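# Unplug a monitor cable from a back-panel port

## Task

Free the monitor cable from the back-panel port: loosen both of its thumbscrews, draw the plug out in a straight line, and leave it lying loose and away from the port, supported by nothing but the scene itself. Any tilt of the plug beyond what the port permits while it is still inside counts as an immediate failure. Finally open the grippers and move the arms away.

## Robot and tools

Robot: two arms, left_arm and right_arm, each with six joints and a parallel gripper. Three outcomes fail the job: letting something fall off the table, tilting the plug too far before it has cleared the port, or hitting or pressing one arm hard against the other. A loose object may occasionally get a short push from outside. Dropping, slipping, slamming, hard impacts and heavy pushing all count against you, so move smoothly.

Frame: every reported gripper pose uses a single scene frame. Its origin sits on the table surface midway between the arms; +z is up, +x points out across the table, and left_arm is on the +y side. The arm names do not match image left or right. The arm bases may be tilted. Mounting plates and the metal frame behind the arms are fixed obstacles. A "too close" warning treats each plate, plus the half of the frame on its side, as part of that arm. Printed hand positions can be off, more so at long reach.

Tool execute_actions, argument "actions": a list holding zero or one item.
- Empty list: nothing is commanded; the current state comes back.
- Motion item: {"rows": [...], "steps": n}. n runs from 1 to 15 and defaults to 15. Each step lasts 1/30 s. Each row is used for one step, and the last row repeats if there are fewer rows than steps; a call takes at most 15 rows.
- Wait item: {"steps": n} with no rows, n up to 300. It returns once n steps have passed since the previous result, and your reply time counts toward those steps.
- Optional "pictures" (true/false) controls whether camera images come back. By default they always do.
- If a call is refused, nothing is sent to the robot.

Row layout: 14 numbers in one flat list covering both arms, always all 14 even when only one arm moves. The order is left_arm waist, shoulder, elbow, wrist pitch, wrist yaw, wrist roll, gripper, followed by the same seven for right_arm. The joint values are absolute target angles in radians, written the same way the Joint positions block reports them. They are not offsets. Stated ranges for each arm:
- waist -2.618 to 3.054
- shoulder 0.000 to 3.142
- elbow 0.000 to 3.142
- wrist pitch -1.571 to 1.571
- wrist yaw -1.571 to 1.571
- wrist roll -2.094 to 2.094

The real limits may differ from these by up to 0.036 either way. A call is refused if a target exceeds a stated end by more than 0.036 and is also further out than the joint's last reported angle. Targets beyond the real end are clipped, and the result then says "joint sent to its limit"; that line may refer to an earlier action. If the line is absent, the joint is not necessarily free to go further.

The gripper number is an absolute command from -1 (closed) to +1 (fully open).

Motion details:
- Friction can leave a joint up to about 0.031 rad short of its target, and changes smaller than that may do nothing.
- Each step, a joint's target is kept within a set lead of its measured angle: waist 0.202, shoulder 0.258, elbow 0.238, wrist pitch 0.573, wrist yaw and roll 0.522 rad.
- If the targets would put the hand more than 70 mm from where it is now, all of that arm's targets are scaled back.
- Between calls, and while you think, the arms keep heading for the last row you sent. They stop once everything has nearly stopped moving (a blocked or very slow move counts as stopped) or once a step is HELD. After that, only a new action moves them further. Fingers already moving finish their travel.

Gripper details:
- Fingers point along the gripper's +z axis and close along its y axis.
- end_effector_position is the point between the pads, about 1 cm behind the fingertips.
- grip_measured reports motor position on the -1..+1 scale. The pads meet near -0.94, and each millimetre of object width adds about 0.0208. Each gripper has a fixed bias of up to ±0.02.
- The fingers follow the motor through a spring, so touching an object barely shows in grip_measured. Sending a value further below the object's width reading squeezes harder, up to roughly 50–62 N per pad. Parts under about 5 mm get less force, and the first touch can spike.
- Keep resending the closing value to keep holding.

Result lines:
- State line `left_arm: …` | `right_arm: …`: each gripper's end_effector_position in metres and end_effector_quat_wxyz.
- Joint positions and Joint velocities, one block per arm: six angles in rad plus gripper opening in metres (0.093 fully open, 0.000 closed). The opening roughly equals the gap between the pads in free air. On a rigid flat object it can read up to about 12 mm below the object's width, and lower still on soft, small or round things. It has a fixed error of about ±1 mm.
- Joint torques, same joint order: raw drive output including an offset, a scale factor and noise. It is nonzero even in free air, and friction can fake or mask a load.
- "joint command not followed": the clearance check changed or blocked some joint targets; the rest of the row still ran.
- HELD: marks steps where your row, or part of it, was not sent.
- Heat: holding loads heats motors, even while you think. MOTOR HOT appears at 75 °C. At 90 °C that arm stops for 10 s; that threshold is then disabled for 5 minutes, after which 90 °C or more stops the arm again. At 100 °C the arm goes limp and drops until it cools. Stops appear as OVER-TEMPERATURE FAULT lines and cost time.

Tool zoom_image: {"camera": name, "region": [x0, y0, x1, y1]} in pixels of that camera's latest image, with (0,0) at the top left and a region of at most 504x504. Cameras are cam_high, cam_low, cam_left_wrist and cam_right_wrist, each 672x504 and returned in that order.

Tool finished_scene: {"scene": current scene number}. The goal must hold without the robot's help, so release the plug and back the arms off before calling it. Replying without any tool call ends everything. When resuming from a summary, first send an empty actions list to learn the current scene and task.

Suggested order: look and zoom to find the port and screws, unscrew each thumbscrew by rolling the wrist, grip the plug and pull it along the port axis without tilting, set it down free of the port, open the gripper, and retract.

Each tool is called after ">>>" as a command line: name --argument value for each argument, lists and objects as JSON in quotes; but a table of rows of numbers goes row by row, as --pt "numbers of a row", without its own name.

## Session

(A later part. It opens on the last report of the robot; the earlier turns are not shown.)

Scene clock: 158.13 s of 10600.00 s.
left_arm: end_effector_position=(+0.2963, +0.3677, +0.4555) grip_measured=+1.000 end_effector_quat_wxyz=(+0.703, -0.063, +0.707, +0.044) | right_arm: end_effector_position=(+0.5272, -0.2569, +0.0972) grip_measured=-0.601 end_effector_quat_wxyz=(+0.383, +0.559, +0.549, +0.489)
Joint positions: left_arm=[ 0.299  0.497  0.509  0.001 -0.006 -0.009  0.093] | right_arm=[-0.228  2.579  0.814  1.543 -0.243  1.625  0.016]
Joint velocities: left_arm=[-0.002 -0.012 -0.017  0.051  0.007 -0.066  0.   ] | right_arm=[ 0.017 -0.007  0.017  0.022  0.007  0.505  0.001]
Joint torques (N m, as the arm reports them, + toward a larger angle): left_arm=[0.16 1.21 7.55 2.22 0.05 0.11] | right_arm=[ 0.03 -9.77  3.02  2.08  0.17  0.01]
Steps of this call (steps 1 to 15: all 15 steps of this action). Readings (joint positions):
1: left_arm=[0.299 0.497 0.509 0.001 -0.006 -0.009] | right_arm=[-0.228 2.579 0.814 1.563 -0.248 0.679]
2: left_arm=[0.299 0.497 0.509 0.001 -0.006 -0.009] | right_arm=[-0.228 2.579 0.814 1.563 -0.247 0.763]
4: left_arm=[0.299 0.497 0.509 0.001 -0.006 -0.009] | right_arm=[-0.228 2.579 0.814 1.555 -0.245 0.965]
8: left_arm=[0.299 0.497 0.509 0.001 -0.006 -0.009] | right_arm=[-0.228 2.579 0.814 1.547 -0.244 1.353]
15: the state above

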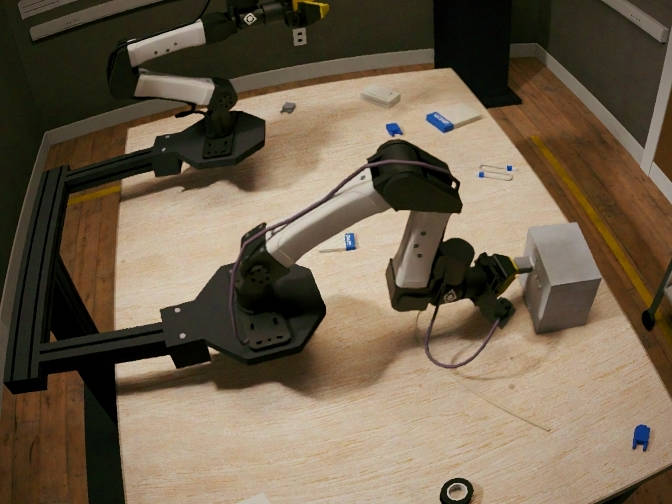

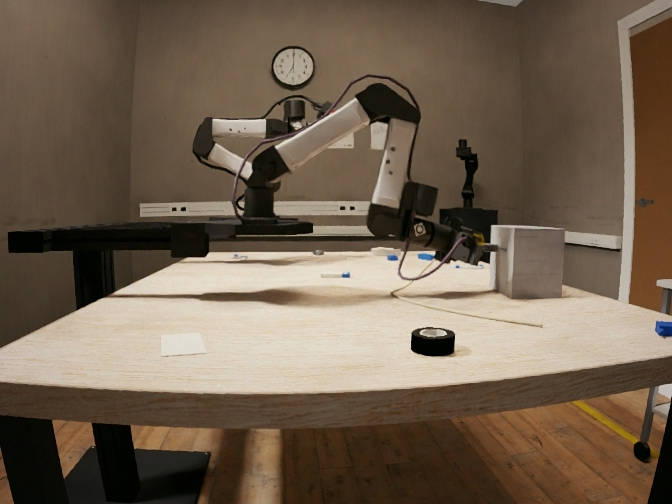

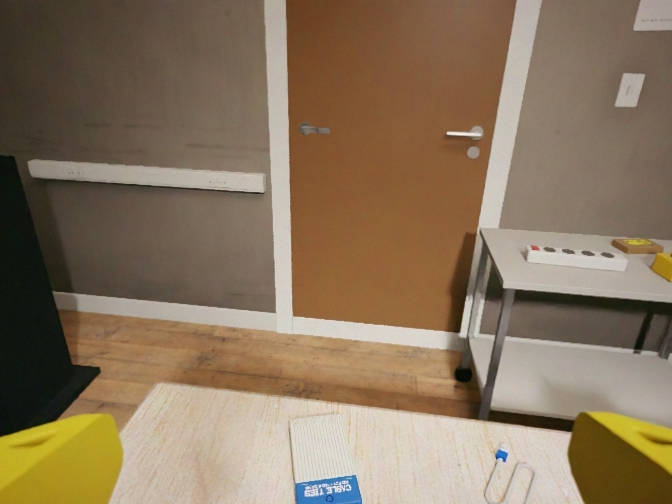

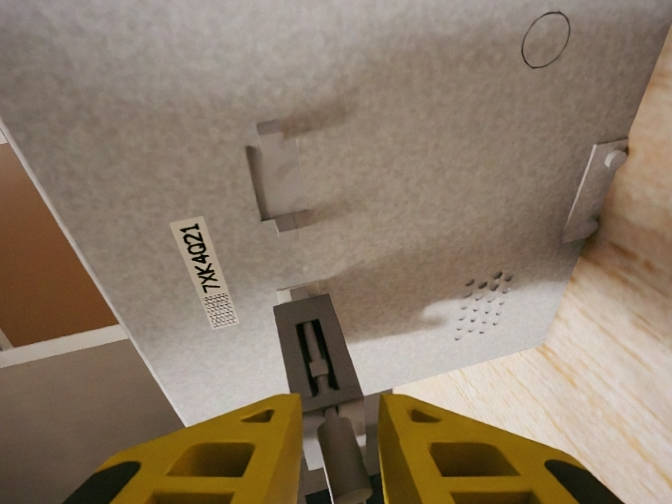

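>>> execute_actions --actions '[{"rows":[[0.3,0.5,0.5,0,0,0,1,-0.275,2.575,0.81,1.545,-0.235,1.5,-0.55]],"steps":10}]' --pictures false

>>> execute_actions --actions '[{"rows":[[0.3,0.5,0.5,0,0,0,1,-0.275,2.38,0.66,1.55,-0.235,0,-0.55]]}]' --pictures false

>>> execute_actions --actions '[{"rows":[[0.3,0.5,0.5,0,0,0,1,0.1,2.38,0.66,1.55,0.35,-1.5,-0.55]]}]' --pictures false

>>> execute_actions --actions '[{"rows":[[0.3,0.5,0.5,0,0,0,1,0.1,2.5,0.76,1.55,0.35,-1.5,-0.55]]}]' --pictures false

>>> execute_actions --actions '[{"rows":[[0.3,0.5,0.5,0,0,0,1,0.085,2.595,0.85,1.55,0.35,-1.5,-0.55]]}]'

Scene clock: 164.00 s of 10600.00 s.
left_arm: end_effector_position=(+0.2963, +0.3677, +0.4555) grip_measured=+1.000 end_effector_quat_wxyz=(+0.703, -0.063, +0.707, +0.044) | right_arm: end_effector_position=(+0.5253, -0.2808, +0.0966) grip_measured=-0.551 end_effector_quat_wxyz=(+0.418, +0.547, +0.562, +0.459)
Joint positions: left_arm=[ 0.299  0.497  0.509  0.001 -0.006 -0.009  0.093] | right_arm=[-0.276  2.579  0.814  1.542 -0.24   1.53   0.019]
Joint velocities: left_arm=[-0.007  0.002  0.007  0.022  0.051 -0.037  0.   ] | right_arm=[ 0.027 -0.007 -0.012 -0.022 -0.051 -0.154  0.001]
Joint torques (N m, as the arm reports them, + toward a larger angle): left_arm=[0.17 1.16 7.45 2.2  0.06 0.14] | right_arm=[-0.24 -9.86  2.77  2.14  0.11 -0.17]
Steps of this call (steps 1 to 30: the robot went on to your last target; steps 31 to 90: nothing new was sent; then 2.53 s passed at rest; steps 91 to 100: all 10 steps of this action). Readings (joint positions):
91: left_arm=[0.299 0.497 0.509 0.001 -0.006 -0.009] | right_arm=[-0.232 2.579 0.814 1.542 -0.244 1.665]
92: left_arm=[0.299 0.497 0.509 0.001 -0.006 -0.009] | right_arm=[-0.240 2.579 0.814 1.542 -0.244 1.634]
94: left_arm=[0.299 0.497 0.509 0.001 -0.006 -0.009] | right_arm=[-0.261 2.579 0.814 1.542 -0.243 1.588]
98: left_arm=[0.299 0.497 0.509 0.001 -0.006 -0.009] | right_arm=[-0.276 2.579 0.814 1.542 -0.240 1.541]
100: the state above

Scene clock: 164.50 s of 10600.00 s.
left_arm: end_effector_position=(+0.2963, +0.3677, +0.4555) grip_measured=+1.000 end_effector_quat_wxyz=(+0.703, -0.063, +0.707, +0.044) | right_arm: end_effector_position=(+0.5124, -0.2796, +0.1571) grip_measured=-0.551 end_effector_quat_wxyz=(+0.641, +0.072, +0.758, +0.096)
Joint positions: left_arm=[ 0.299  0.497  0.509  0.001 -0.006 -0.009  0.093] | right_arm=[-0.276  2.376  0.673  1.553 -0.238  0.186  0.019]
Joint velocities: left_arm=[ 0.002 -0.022 -0.007 -0.051 -0.037 -0.022  0.   ] | right_arm=[-0.002  0.002 -0.002  0.022  0.007 -1.179 -0.001]
Joint torques (N m, as the arm reports them, + toward a larger angle): left_arm=[0.32 1.09 7.56 2.23 0.04 0.15] | right_arm=[ 0.25 -8.44  2.73  2.15  0.16 -0.17]
Steps of this call (steps 1 to 15: all 15 steps of this action). Readings (joint positions):
1: left_arm=[0.299 0.497 0.509 0.001 -0.006 -0.009] | right_arm=[-0.276 2.553 0.788 1.526 -0.238 1.445]
2: left_arm=[0.299 0.497 0.509 0.001 -0.006 -0.009] | right_arm=[-0.276 2.505 0.734 1.514 -0.238 1.346]
4: left_arm=[0.299 0.497 0.509 0.001 -0.006 -0.009] | right_arm=[-0.276 2.424 0.676 1.522 -0.238 1.147]
8: left_arm=[0.299 0.497 0.509 0.001 -0.006 -0.009] | right_arm=[-0.276 2.376 0.673 1.555 -0.238 0.746]
15: the state above

Scene clock: 165.00 s of 10600.00 s.
left_arm: end_effector_position=(+0.2963, +0.3677, +0.4555) grip_measured=+1.000 end_effector_quat_wxyz=(+0.703, -0.063, +0.707, +0.044) | right_arm: end_effector_position=(+0.5112, -0.1934, +0.1590) grip_measured=-0.551 end_effector_quat_wxyz=(+0.494, -0.413, +0.641, -0.418)
Joint positions: left_arm=[ 0.299  0.497  0.509  0.001 -0.006 -0.009  0.093] | right_arm=[ 0.103  2.376  0.673  1.551  0.318 -1.246  0.019]
Joint velocities: left_arm=[-0.007 -0.027 -0.017  0.022 -0.066 -0.051  0.   ] | right_arm=[-0.056  0.017  0.012 -0.007  0.227 -1.648 -0.   ]
Joint torques (N m, as the arm reports them, + toward a larger angle): left_arm=[0.28 1.21 7.47 2.23 0.03 0.11] | right_arm=[-0.28 -8.43  2.47  2.16  0.15 -0.04]
Steps of this call (steps 1 to 15: all 15 steps of this action). Readings (joint positions):
1: left_arm=[0.299 0.497 0.509 0.001 -0.006 -0.009] | right_arm=[-0.250 2.376 0.673 1.552 -0.146 0.096]
2: left_arm=[0.299 0.497 0.509 0.001 -0.006 -0.009] | right_arm=[-0.202 2.376 0.673 1.552 -0.038 -0.003]
4: left_arm=[0.299 0.497 0.509 0.001 -0.006 -0.009] | right_arm=[-0.070 2.376 0.673 1.551 0.109 -0.202]
8: left_arm=[0.299 0.497 0.509 0.001 -0.006 -0.009] | right_arm=[0.126 2.376 0.673 1.551 0.227 -0.606]
15: the state above

Scene clock: 165.50 s of 10600.00 s.
left_arm: end_effector_position=(+0.2963, +0.3677, +0.4555) grip_measured=+1.000 end_effector_quat_wxyz=(+0.703, -0.063, +0.707, +0.044) | right_arm: end_effector_position=(+0.5153, -0.1957, +0.1185) grip_measured=-0.551 end_effector_quat_wxyz=(+0.412, -0.499, +0.601, -0.469)
Joint positions: left_arm=[ 0.299  0.497  0.509  0.001 -0.006 -0.009  0.093] | right_arm=[ 0.102  2.501  0.745  1.54   0.342 -1.487  0.019]
Joint velocities: left_arm=[-0.007  0.017  0.007  0.022 -0.139  0.051  0.   ] | right_arm=[-0.027  0.002 -0.002 -0.022  0.007 -0.095 -0.001]
Joint torques (N m, as the arm reports them, + toward a larger angle): left_arm=[0.24 1.07 7.55 2.23 0.05 0.15] | right_arm=[-0.37 -9.23  5.2   2.22  0.32 -0.03]
Steps of this call (steps 1 to 15: all 15 steps of this action). Readings (joint positions):
1: left_arm=[0.299 0.497 0.509 0.001 -0.006 -0.009] | right_arm=[0.102 2.392 0.686 1.559 0.325 -1.296]
2: left_arm=[0.299 0.497 0.509 0.001 -0.006 -0.009] | right_arm=[0.102 2.421 0.713 1.565 0.329 -1.335]
4: left_arm=[0.299 0.497 0.509 0.001 -0.006 -0.009] | right_arm=[0.102 2.470 0.744 1.560 0.333 -1.393]
8: left_arm=[0.299 0.497 0.509 0.001 -0.006 -0.009] | right_arm=[0.102 2.501 0.745 1.539 0.338 -1.455]
15: the state above

Scene clock: 166.00 s of 10600.00 s.
left_arm: end_effector_position=(+0.2963, +0.3677, +0.4555) grip_measured=+1.000 end_effector_quat_wxyz=(+0.703, -0.063, +0.707, +0.044) | right_arm: end_effector_position=(+0.5291, -0.1984, +0.1015) grip_measured=-0.551 end_effector_quat_wxyz=(+0.410, -0.495, +0.600, -0.475)
Joint positions: left_arm=[ 0.299  0.497  0.509  0.001 -0.006 -0.009  0.093] | right_arm=[ 0.091  2.587  0.834  1.546  0.343 -1.495  0.019]
Joint velocities: left_arm=[ 0.002 -0.032  0.002  0.007 -0.037  0.007  0.   ] | right_arm=[ 0.002 -0.002 -0.002 -0.051  0.051 -0.022  0.001]
Joint torques (N m, as the arm reports them, + toward a larger angle): left_arm=[0.33 1.12 7.54 2.21 0.07 0.13] | right_arm=[-0.74 -8.96  5.14  2.17  0.16  0.  ]
Steps of this call (steps 1 to 15: all 15 steps of this action). Readings (joint positions):
1: left_arm=[0.299 0.497 0.509 0.001 -0.006 -0.009] | right_arm=[0.101 2.513 0.760 1.546 0.343 -1.489]
2: left_arm=[0.299 0.497 0.509 0.001 -0.006 -0.009] | right_arm=[0.099 2.536 0.792 1.550 0.343 -1.490]
4: left_arm=[0.299 0.497 0.509 0.001 -0.006 -0.009] | right_arm=[0.094 2.571 0.830 1.549 0.343 -1.492]
8: left_arm=[0.299 0.497 0.509 0.001 -0.006 -0.009] | right_arm=[0.091 2.587 0.834 1.546 0.343 -1.495]
15: the state above

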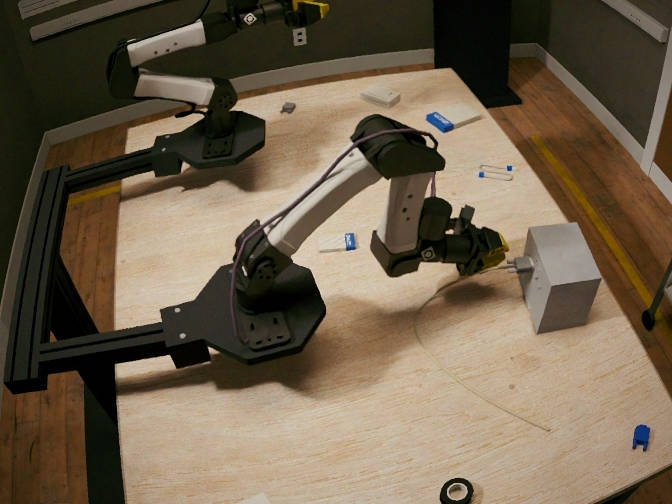

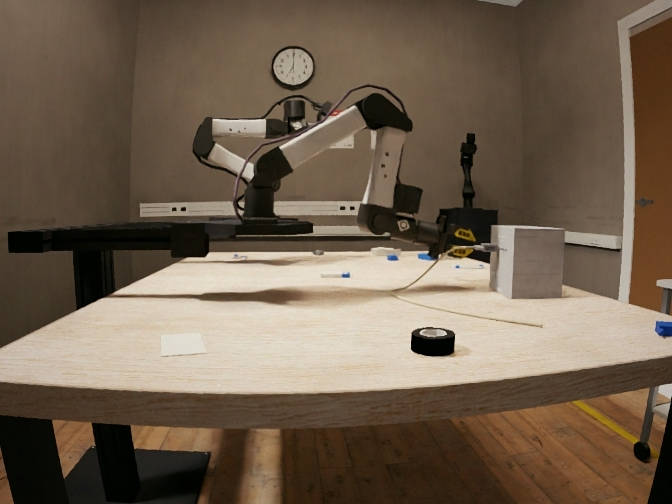

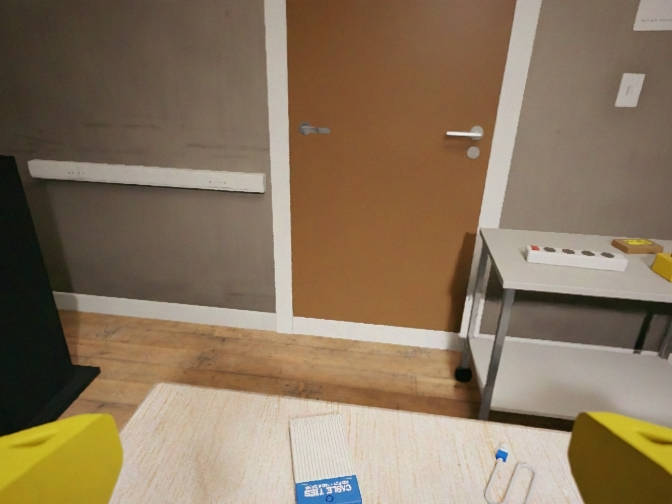

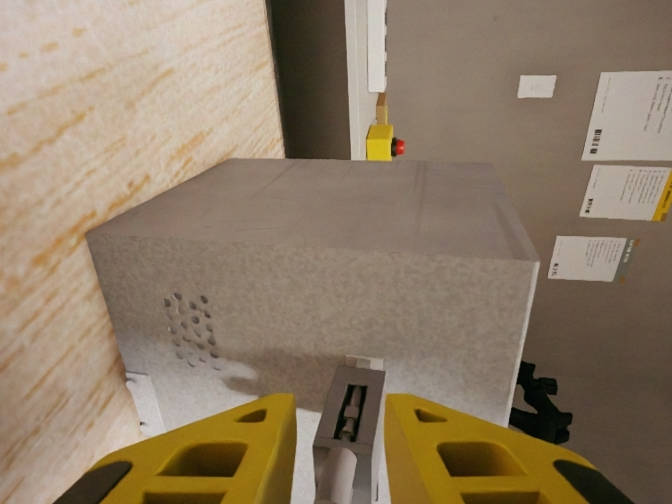

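>>> execute_actions --actions '[{"rows":[[0.3,0.5,0.5,0,0,0,1,0.043,2.587,0.834,1.53,0.345,-1.45,-0.55]]}]' --pictures false

>>> execute_actions --actions '[{"rows":[[0.3,0.5,0.5,0,0,0,1,0.043,2.587,0.834,1.552,0.361,-0.75,-0.6]]}]'

>>> execute_actions --actions '[{"rows":[[0.3,0.5,0.5,0,0,0,1,0.043,2.587,0.834,1.552,0.361,-0.75,-0.88],[0.3,0.5,0.5,0,0,0,1,0.043,2.587,0.834,1.525,0.345,-1.7,-0.88]]}]'

Scene clock: 169.43 s of 10600.00 s.
left_arm: end_effector_position=(+0.2963, +0.3677, +0.4555) grip_measured=+1.000 end_effector_quat_wxyz=(+0.703, -0.063, +0.707, +0.044) | right_arm: end_effector_position=(+0.5297, -0.2097, +0.0992) grip_measured=-0.551 end_effector_quat_wxyz=(+0.414, -0.481, +0.615, -0.467)
Joint positions: left_arm=[ 0.299  0.497  0.509  0.001 -0.006 -0.009  0.093] | right_arm=[ 0.062  2.587  0.834  1.538  0.327 -1.456  0.019]
Joint velocities: left_arm=[ 0.012 -0.002 -0.007 -0.037  0.022  0.095  0.   ] | right_arm=[ 0.007 -0.022 -0.007 -0.066 -0.081  0.007 -0.   ]
Joint torques (N m, as the arm reports them, + toward a larger angle): left_arm=[0.32 1.27 7.56 2.22 0.07 0.13] | right_arm=[-2.03 -9.56  3.42  2.06  0.37  0.09]
Steps of this call (steps 1 to 15: the robot went on to your last target; steps 16 to 88: nothing new was sent; steps 89 to 103: all 15 steps of this action). Readings (joint positions):
89: left_arm=[0.299 0.497 0.509 0.001 -0.006 -0.009] | right_arm=[0.087 2.587 0.834 1.545 0.341 -1.490]
90: left_arm=[0.299 0.497 0.509 0.001 -0.006 -0.009] | right_arm=[0.080 2.587 0.834 1.543 0.341 -1.483]
92: left_arm=[0.299 0.497 0.509 0.001 -0.006 -0.009] | right_arm=[0.063 2.587 0.834 1.539 0.337 -1.472]
96: left_arm=[0.299 0.497 0.509 0.001 -0.006 -0.009] | right_arm=[0.062 2.587 0.834 1.538 0.328 -1.462]
103: the state above

Scene clock: 169.93 s of 10600.00 s.
left_arm: end_effector_position=(+0.2963, +0.3677, +0.4555) grip_measured=+1.000 end_effector_quat_wxyz=(+0.703, -0.063, +0.707, +0.044) | right_arm: end_effector_position=(+0.5303, -0.2193, +0.1043) grip_measured=-0.599 end_effector_quat_wxyz=(+0.547, -0.236, +0.737, -0.318)
Joint positions: left_arm=[ 0.299  0.497  0.509  0.001 -0.006 -0.009  0.093] | right_arm=[ 0.051  2.587  0.834  1.56   0.351 -0.786  0.016]
Joint velocities: left_arm=[-0.007  0.012  0.012  0.007 -0.066  0.081  0.   ] | right_arm=[ 0.002  0.007 -0.017 -0.051 -0.022  0.198  0.   ]
Joint torques (N m, as the arm reports them, + toward a larger angle): left_arm=[0.19 1.09 7.55 2.22 0.05 0.14] | right_arm=[-0.74 -9.62  3.33  2.04  0.24  0.12]
Steps of this call (steps 1 to 15: all 15 steps of this action). Readings (joint positions):
1: left_arm=[0.299 0.497 0.509 0.001 -0.006 -0.009] | right_arm=[0.062 2.587 0.834 1.539 0.327 -1.373]
2: left_arm=[0.299 0.497 0.509 0.001 -0.006 -0.009] | right_arm=[0.062 2.587 0.834 1.546 0.329 -1.274]
4: left_arm=[0.299 0.497 0.509 0.001 -0.006 -0.009] | right_arm=[0.059 2.587 0.834 1.559 0.334 -1.091]
8: left_arm=[0.299 0.497 0.509 0.001 -0.006 -0.009] | right_arm=[0.052 2.587 0.834 1.560 0.344 -0.894]
15: the state above

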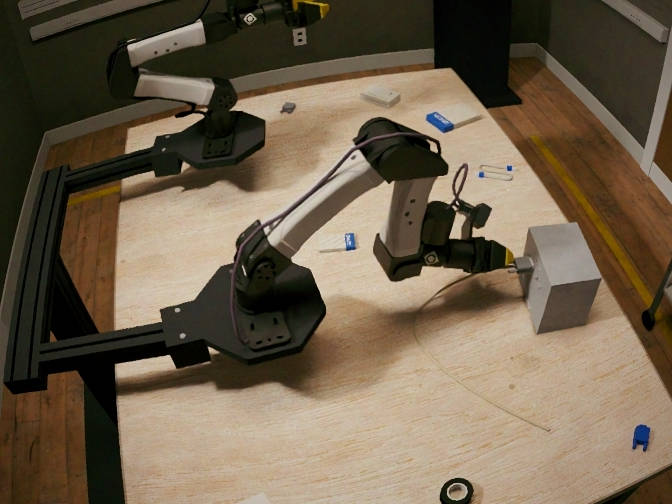

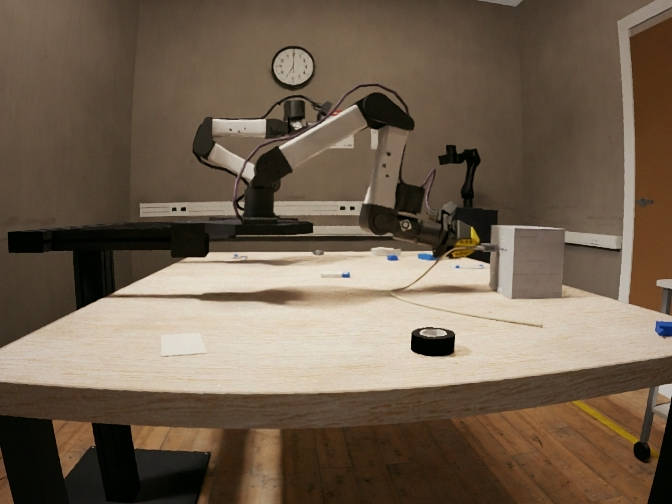

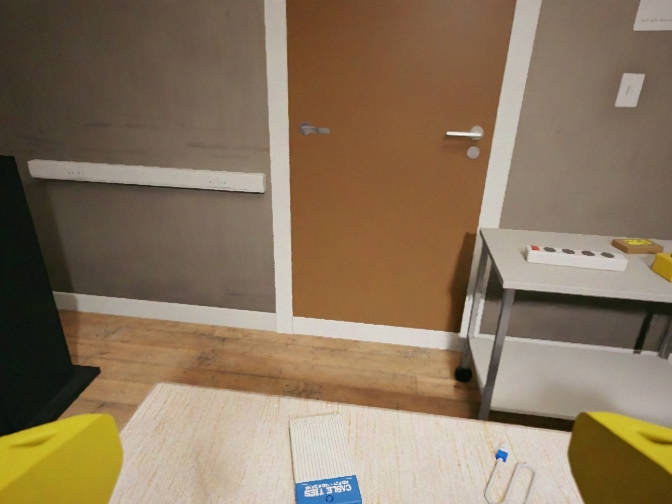

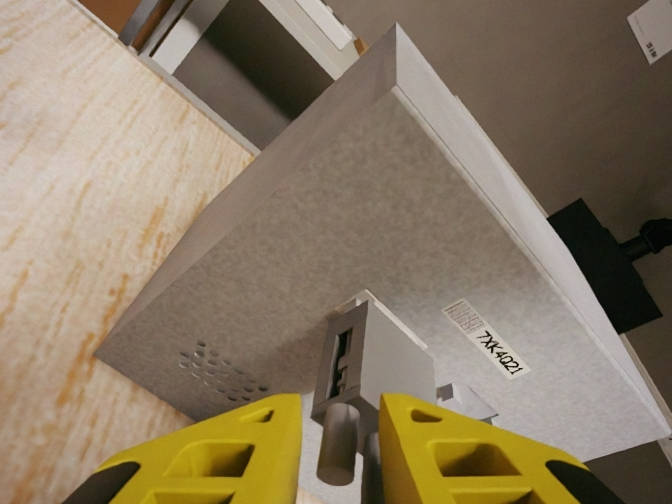

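Scene clock: 170.43 s of 10600.00 s.
left_arm: end_effector_position=(+0.2963, +0.3677, +0.4555) grip_measured=+1.000 end_effector_quat_wxyz=(+0.703, -0.063, +0.707, +0.044) | right_arm: end_effector_position=(+0.5258, -0.2109, +0.0860) grip_measured=-0.878 end_effector_quat_wxyz=(+0.359, -0.543, +0.581, -0.488)
Joint positions: left_arm=[ 0.299  0.497  0.509  0.001 -0.006 -0.009  0.093] | right_arm=[ 0.059  2.595  0.833  1.498  0.323 -1.619  0.003]
Joint velocities: left_arm=[-0.012 -0.002  0.007  0.037  0.022  0.022  0.   ] | right_arm=[ 0.017 -0.002 -0.007 -0.095  0.037 -0.476 -0.001]
Joint torques (N m, as the arm reports them, + toward a larger angle): left_arm=[0.31 1.28 7.55 2.23 0.06 0.11] | right_arm=[ -1.72 -10.18   3.48   2.51   0.46  -0.16]
Steps of this call (steps 1 to 15: all 15 steps of this action). Readings (joint positions):
1: left_arm=[0.299 0.497 0.509 0.001 -0.006 -0.009] | right_arm=[0.051 2.587 0.834 1.560 0.351 -0.780]
2: left_arm=[0.299 0.497 0.509 0.001 -0.006 -0.009] | right_arm=[0.051 2.587 0.834 1.555 0.347 -0.864]
4: left_arm=[0.299 0.497 0.509 0.001 -0.006 -0.009] | right_arm=[0.051 2.587 0.834 1.551 0.343 -1.062]
8: left_arm=[0.299 0.497 0.509 0.001 -0.006 -0.009] | right_arm=[0.057 2.587 0.834 1.542 0.340 -1.390]
15: the state above

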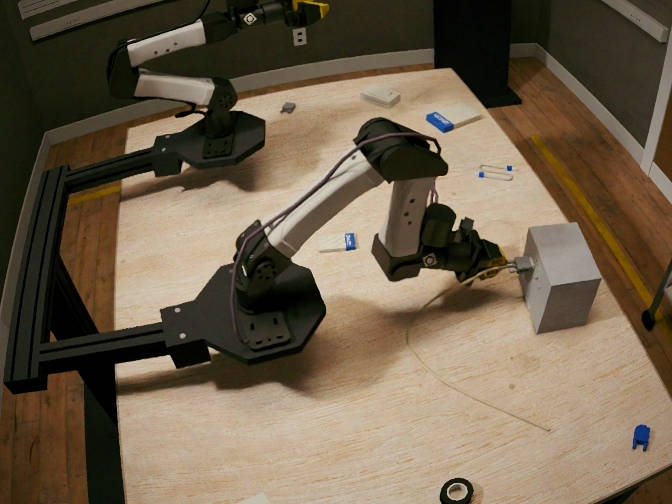

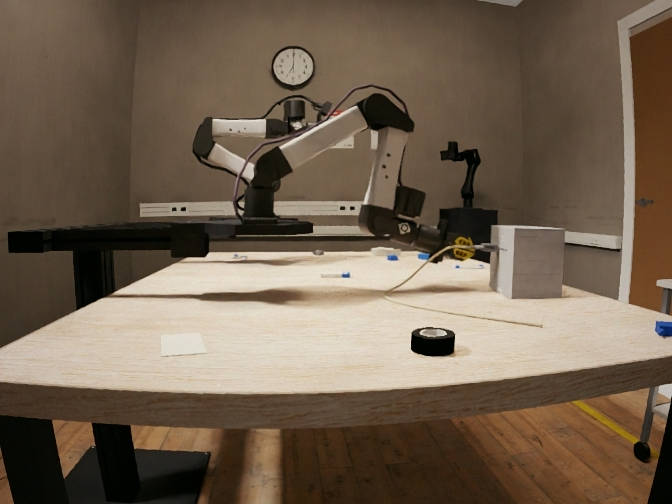

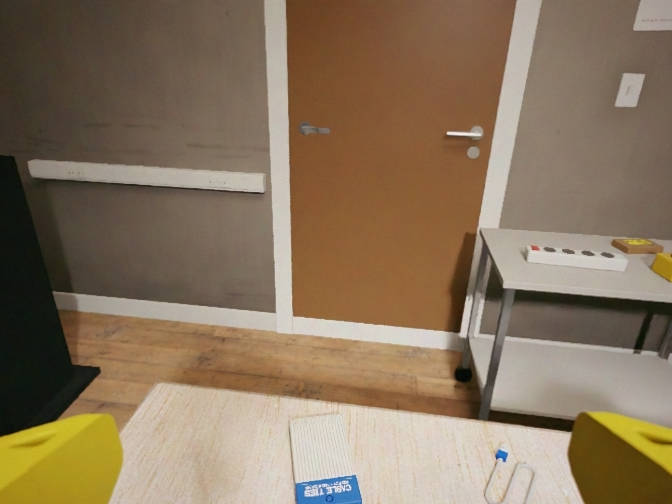

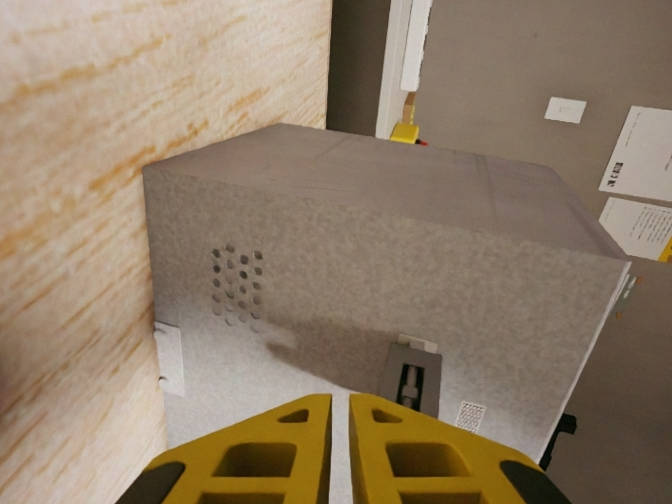

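>>> execute_actions --actions '[{"rows":[[0.3,0.5,0.5,0,0,0,1,0.21,2.587,0.834,1.54,0.345,-1.4,-0.55],[0.3,0.5,0.5,0,0,0,1,0.21,2.587,0.834,1.54,0.345,-1.4,-0.55],[0.3,0.5,0.5,0,0,0,1,0.21,2.587,0.834,1.54,0.345,-1.4,-0.55],[0.3,0.5,0.5,0,0,0,1,0.21,2.587,0.834,1.54,0.75,-1.4,-0.55]]}]' --pictures false

>>> execute_actions --actions '[{"rows":[[0.3,0.5,0.5,0,0,0,1,0.21,2.685,0.99,1.545,0.75,-1.4,-0.55]]}]' --pictures false

>>> execute_actions --actions '[{"rows":[[0.3,0.5,0.5,0,0,0,1,0.165,2.685,0.99,1.545,0.75,-1.4,-0.55]]}]'

Scene clock: 178.93 s of 10600.00 s.
left_arm: end_effector_position=(+0.2963, +0.3677, +0.4555) grip_measured=+1.000 end_effector_quat_wxyz=(+0.703, -0.063, +0.707, +0.044) | right_arm: end_effector_position=(+0.5058, -0.2006, +0.1002) grip_measured=-0.552 end_effector_quat_wxyz=(+0.344, -0.417, +0.653, -0.531)
Joint positions: left_arm=[ 0.299  0.497  0.509  0.001 -0.006 -0.009  0.093] | right_arm=[ 0.212  2.595  0.833  1.525  0.714 -1.419  0.019]
Joint velocities: left_arm=[-0.002  0.002 -0.012  0.007  0.037 -0.037  0.   ] | right_arm=[-0.027 -0.012 -0.007 -0.007  0.168  0.125  0.001]
Joint torques (N m, as the arm reports them, + toward a larger angle): left_arm=[0.23 1.06 7.53 2.21 0.07 0.12] | right_arm=[ -0.24 -10.04   3.34   2.24   0.29   0.14]
Steps of this call (steps 1 to 30: the robot went on to your last target; steps 31 to 90: nothing new was sent; then 5.00 s passed at rest; steps 91 to 105: all 15 steps of this action). Readings (joint positions):
91: left_arm=[0.299 0.497 0.509 0.001 -0.006 -0.009] | right_arm=[0.075 2.595 0.833 1.489 0.334 -1.641]
92: left_arm=[0.299 0.497 0.509 0.001 -0.006 -0.009] | right_arm=[0.104 2.595 0.833 1.493 0.342 -1.594]
94: left_arm=[0.299 0.497 0.509 0.001 -0.006 -0.009] | right_arm=[0.181 2.595 0.833 1.508 0.400 -1.527]
98: left_arm=[0.299 0.497 0.509 0.001 -0.006 -0.009] | right_arm=[0.233 2.595 0.833 1.520 0.592 -1.457]
105: the state above

Scene clock: 179.43 s of 10600.00 s.
left_arm: end_effector_position=(+0.2963, +0.3677, +0.4555) grip_measured=+1.000 end_effector_quat_wxyz=(+0.703, -0.063, +0.707, +0.044) | right_arm: end_effector_position=(+0.5315, -0.1963, +0.0977) grip_measured=-0.552 end_effector_quat_wxyz=(+0.365, -0.383, +0.652, -0.543)
Joint positions: left_arm=[ 0.299  0.497  0.509  0.001 -0.006 -0.009  0.093] | right_arm=[ 0.212  2.673  0.974  1.532  0.741 -1.409  0.019]
Joint velocities: left_arm=[-0.027 -0.002 -0.007  0.007  0.007  0.051  0.   ] | right_arm=[-0.012  0.027  0.007 -0.007  0.051 -0.066 -0.   ]
Joint torques (N m, as the arm reports them, + toward a larger angle): left_arm=[0.18 1.23 7.48 2.21 0.07 0.14] | right_arm=[-0.18 -9.33  5.17  2.1   0.21  0.09]
Steps of this call (steps 1 to 15: all 15 steps of this action). Readings (joint positions):
1: left_arm=[0.299 0.497 0.509 0.001 -0.006 -0.009] | right_arm=[0.212 2.609 0.857 1.531 0.725 -1.417]
2: left_arm=[0.299 0.497 0.509 0.001 -0.006 -0.009] | right_arm=[0.212 2.635 0.905 1.532 0.730 -1.415]
4: left_arm=[0.299 0.497 0.509 0.001 -0.006 -0.009] | right_arm=[0.212 2.667 0.964 1.532 0.731 -1.413]
8: left_arm=[0.299 0.497 0.509 0.001 -0.006 -0.009] | right_arm=[0.212 2.673 0.974 1.532 0.736 -1.410]
15: the state above

Scene clock: 179.93 s of 10600.00 s.
left_arm: end_effector_position=(+0.2963, +0.3677, +0.4555) grip_measured=+1.000 end_effector_quat_wxyz=(+0.703, -0.063, +0.707, +0.044) | right_arm: end_effector_position=(+0.5322, -0.2204, +0.0973) grip_measured=-0.552 end_effector_quat_wxyz=(+0.350, -0.367, +0.662, -0.552)
Joint positions: left_arm=[ 0.299  0.497  0.509  0.001 -0.006 -0.009  0.093] | right_arm=[ 0.164  2.673  0.974  1.532  0.745 -1.408  0.019]
Joint velocities: left_arm=[ 0.012  0.007  0.007  0.051 -0.007  0.007  0.   ] | right_arm=[ 0.007  0.012 -0.022  0.007 -0.022 -0.007  0.   ]
Joint torques (N m, as the arm reports them, + toward a larger angle): left_arm=[0.24 1.09 7.58 2.21 0.05 0.11] | right_arm=[ 0.28 -9.41  5.21  2.13  0.3   0.09]
Steps of this call (steps 1 to 15: all 15 steps of this action). Readings (joint positions):
1: left_arm=[0.299 0.497 0.509 0.001 -0.006 -0.009] | right_arm=[0.208 2.673 0.974 1.532 0.740 -1.409]
2: left_arm=[0.299 0.497 0.509 0.001 -0.006 -0.009] | right_arm=[0.201 2.673 0.974 1.532 0.740 -1.409]
4: left_arm=[0.299 0.497 0.509 0.001 -0.006 -0.009] | right_arm=[0.181 2.673 0.974 1.532 0.741 -1.409]
8: left_arm=[0.299 0.497 0.509 0.001 -0.006 -0.009] | right_arm=[0.164 2.673 0.974 1.532 0.745 -1.409]
15: the state above

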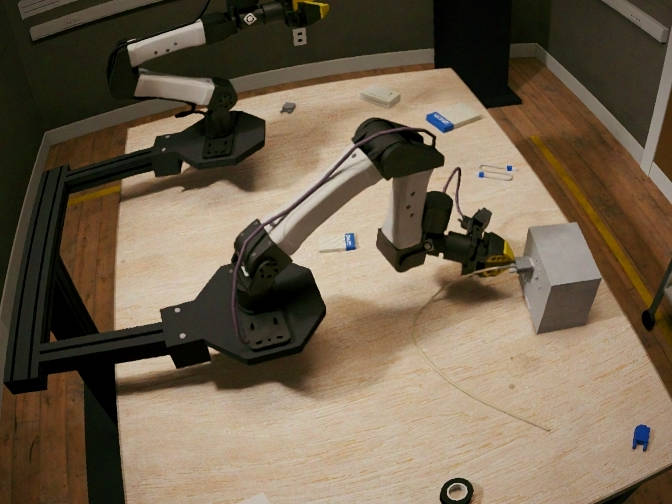

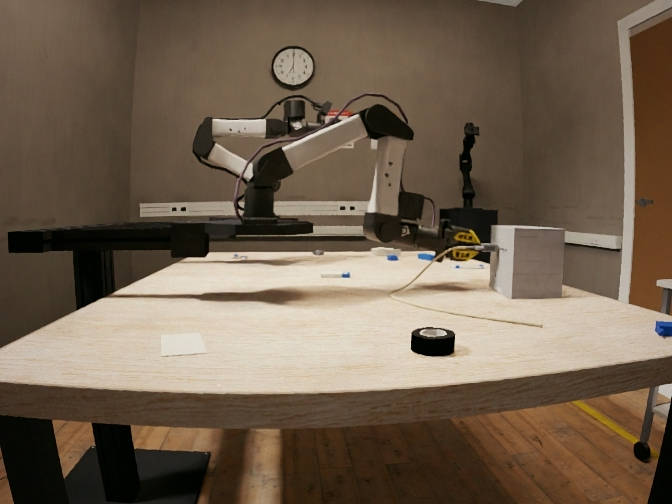

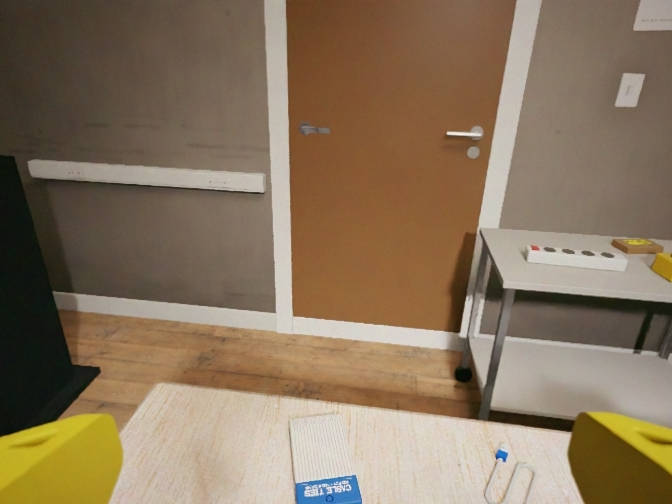

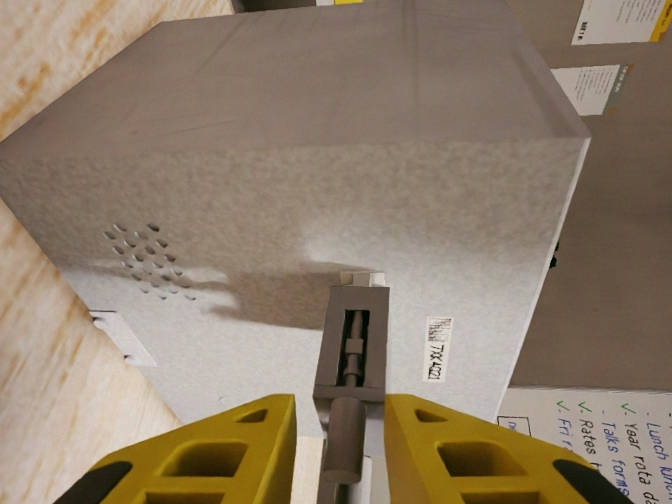

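>>> execute_actions --actions '[{"rows":[[0.3,0.5,0.5,0,0,0,1,0.165,2.678,0.98,1.56,0.76,-0.7,-0.6]]}]' --pictures false

>>> execute_actions --actions '[{"rows":[[0.3,0.5,0.5,0,0,0,1,0.165,2.678,0.98,1.56,0.76,-0.73,-0.88],[0.3,0.5,0.5,0,0,0,1,0.165,2.678,0.98,1.535,0.75,-1.9,-0.88]]}]' --pictures false

>>> execute_actions --actions '[{"rows":[[0.3,0.5,0.5,0,0,0,1,0.165,2.678,0.98,1.535,0.75,-1.8,-0.6],[0.3,0.5,0.5,0,0,0,1,0.165,2.678,0.98,1.56,0.76,-0.6,-0.6]]}]'

>>> execute_actions --actions '[{"rows":[[0.3,0.5,0.5,0,0,0,1,0.165,2.678,0.98,1.56,0.76,-0.7,-0.88],[0.3,0.5,0.5,0,0,0,1,0.165,2.678,0.98,1.535,0.75,-1.9,-0.88]]}]' --pictures false

Scene clock: 185.23 s of 10600.00 s.
left_arm: end_effector_position=(+0.2963, +0.3677, +0.4555) grip_measured=+1.000 end_effector_quat_wxyz=(+0.703, -0.063, +0.707, +0.044) | right_arm: end_effector_position=(+0.5323, -0.2214, +0.1014) grip_measured=-0.599 end_effector_quat_wxyz=(+0.519, -0.120, +0.742, -0.408)
Joint positions: left_arm=[ 0.299  0.497  0.509  0.001 -0.006 -0.009  0.093] | right_arm=[ 0.164  2.673  0.974  1.553  0.752 -0.737  0.016]
Joint velocities: left_arm=[ 0.007  0.002 -0.007 -0.007 -0.037 -0.051  0.   ] | right_arm=[-0.002  0.002 -0.027  0.11   0.007  0.183  0.001]
Joint torques (N m, as the arm reports them, + toward a larger angle): left_arm=[0.29 1.11 7.58 2.26 0.04 0.12] | right_arm=[ 0.16 -9.95  4.21  1.97  0.21  0.12]
Steps of this call (steps 1 to 15: the robot went on to your last target; steps 16 to 90: nothing new was sent; then 1.80 s passed at rest; steps 91 to 105: all 15 steps of this action). Readings (joint positions):
91: left_arm=[0.299 0.497 0.509 0.001 -0.006 -0.009] | right_arm=[0.164 2.673 0.974 1.532 0.745 -1.325]
92: left_arm=[0.299 0.497 0.509 0.001 -0.006 -0.009] | right_arm=[0.164 2.673 0.974 1.534 0.747 -1.224]
94: left_arm=[0.299 0.497 0.509 0.001 -0.006 -0.009] | right_arm=[0.164 2.673 0.974 1.540 0.748 -1.041]
98: left_arm=[0.299 0.497 0.509 0.001 -0.006 -0.009] | right_arm=[0.164 2.673 0.974 1.545 0.751 -0.844]
105: the state above

Scene clock: 185.73 s of 10600.00 s.
left_arm: end_effector_position=(+0.2963, +0.3677, +0.4555) grip_measured=+1.000 end_effector_quat_wxyz=(+0.703, -0.063, +0.707, +0.044) | right_arm: end_effector_position=(+0.5322, -0.2197, +0.0987) grip_measured=-0.872 end_effector_quat_wxyz=(+0.244, -0.480, +0.582, -0.609)
Joint positions: left_arm=[ 0.299  0.497  0.509  0.001 -0.006 -0.009  0.093] | right_arm=[ 0.166  2.673  0.974  1.539  0.747 -1.78   0.003]
Joint velocities: left_arm=[-0.002  0.007  0.012 -0.022 -0.007 -0.051  0.   ] | right_arm=[ 0.002 -0.022  0.002 -0.051  0.022 -0.579 -0.   ]
Joint torques (N m, as the arm reports them, + toward a larger angle): left_arm=[0.19 1.19 7.63 2.22 0.06 0.11] | right_arm=[-0.05 -9.78  4.33  1.97  0.25 -0.27]
Steps of this call (steps 1 to 15: all 15 steps of this action). Readings (joint positions):
1: left_arm=[0.299 0.497 0.509 0.001 -0.006 -0.009] | right_arm=[0.164 2.673 0.974 1.553 0.752 -0.736]
2: left_arm=[0.299 0.497 0.509 0.001 -0.006 -0.009] | right_arm=[0.164 2.673 0.974 1.550 0.748 -0.821]
4: left_arm=[0.299 0.497 0.509 0.001 -0.006 -0.009] | right_arm=[0.164 2.673 0.974 1.548 0.746 -1.022]
8: left_arm=[0.299 0.497 0.509 0.001 -0.006 -0.009] | right_arm=[0.165 2.673 0.974 1.544 0.744 -1.417]
15: the state above

Scene clock: 186.23 s of 10600.00 s.
left_arm: end_effector_position=(+0.2963, +0.3677, +0.4555) grip_measured=+1.000 end_effector_quat_wxyz=(+0.703, -0.063, +0.707, +0.044) | right_arm: end_effector_position=(+0.5321, -0.2204, +0.1004) grip_measured=-0.602 end_effector_quat_wxyz=(+0.522, -0.113, +0.744, -0.401)
Joint positions: left_arm=[ 0.299  0.497  0.509  0.001 -0.006 -0.009  0.093] | right_arm=[ 0.166  2.673  0.974  1.548  0.752 -0.711  0.016]
Joint velocities: left_arm=[ 0.002 -0.002  0.007 -0.037  0.066 -0.007  0.   ] | right_arm=[-0.002  0.022 -0.002  0.095  0.007  0.769 -0.001]
Joint torques (N m, as the arm reports them, + toward a larger angle): left_arm=[0.21 1.17 7.56 2.22 0.07 0.12] | right_arm=[-0.22 -9.62  4.08  2.12  0.3   0.13]
Steps of this call (steps 1 to 15: all 15 steps of this action). Readings (joint positions):
1: left_arm=[0.299 0.497 0.509 0.001 -0.006 -0.009] | right_arm=[0.166 2.673 0.974 1.537 0.748 -1.784]
2: left_arm=[0.299 0.497 0.509 0.001 -0.006 -0.009] | right_arm=[0.166 2.673 0.974 1.534 0.748 -1.701]
4: left_arm=[0.299 0.497 0.509 0.001 -0.006 -0.009] | right_arm=[0.166 2.673 0.974 1.538 0.748 -1.500]
8: left_arm=[0.299 0.497 0.509 0.001 -0.006 -0.009] | right_arm=[0.166 2.673 0.974 1.543 0.750 -1.101]
15: the state above

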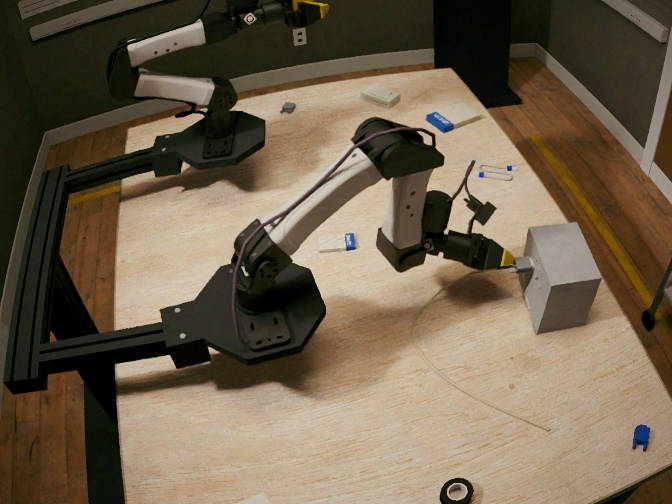

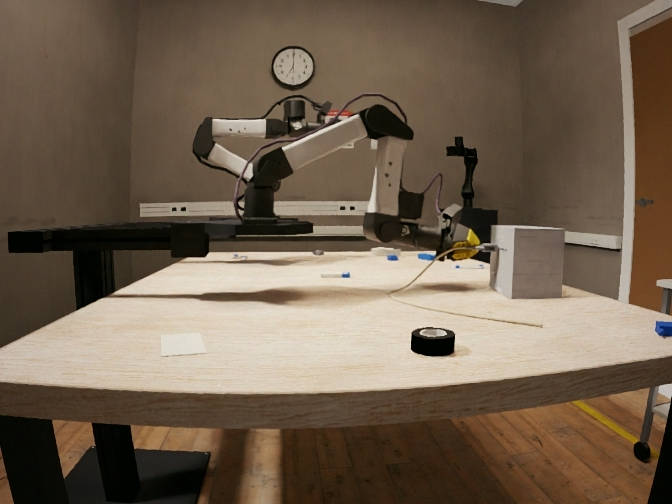

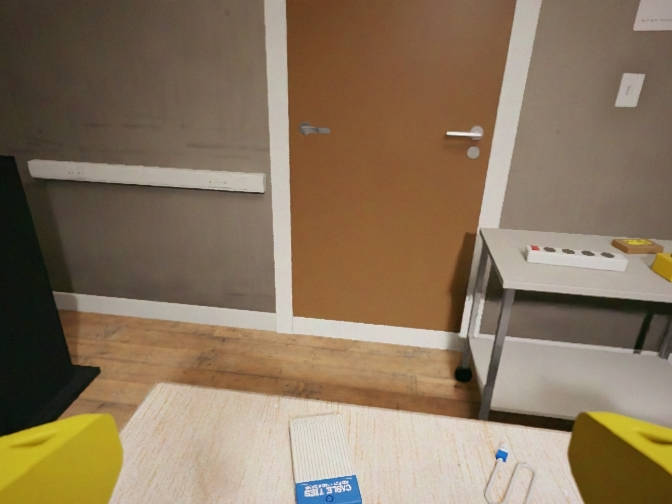

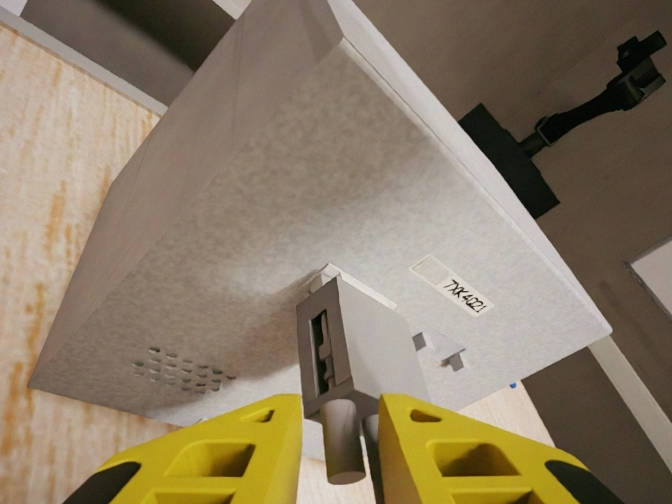

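Scene clock: 186.73 s of 10600.00 s.
left_arm: end_effector_position=(+0.2963, +0.3677, +0.4555) grip_measured=+1.000 end_effector_quat_wxyz=(+0.703, -0.063, +0.707, +0.044) | right_arm: end_effector_position=(+0.5320, -0.2198, +0.0991) grip_measured=-0.872 end_effector_quat_wxyz=(+0.246, -0.478, +0.584, -0.609)
Joint positions: left_arm=[ 0.299  0.497  0.509  0.001 -0.006 -0.009  0.093] | right_arm=[ 0.167  2.673  0.974  1.541  0.75  -1.775  0.003]
Joint velocities: left_arm=[-0.007 -0.012 -0.002 -0.007 -0.081  0.022  0.   ] | right_arm=[-0.022 -0.007 -0.007  0.051 -0.007 -0.637 -0.002]
Joint torques (N m, as the arm reports them, + toward a larger angle): left_arm=[0.33 1.09 7.56 2.22 0.07 0.14] | right_arm=[-0.32 -9.85  4.18  1.98  0.14 -0.24]
Steps of this call (steps 1 to 15: all 15 steps of this action). Readings (joint positions):
1: left_arm=[0.299 0.497 0.509 0.001 -0.006 -0.009] | right_arm=[0.166 2.673 0.974 1.549 0.752 -0.707]
2: left_arm=[0.299 0.497 0.509 0.001 -0.006 -0.009] | right_arm=[0.166 2.673 0.974 1.548 0.751 -0.791]
4: left_arm=[0.299 0.497 0.509 0.001 -0.006 -0.009] | right_arm=[0.166 2.673 0.974 1.546 0.750 -0.993]
8: left_arm=[0.299 0.497 0.509 0.001 -0.006 -0.009] | right_arm=[0.166 2.673 0.974 1.547 0.748 -1.389]
15: the state above


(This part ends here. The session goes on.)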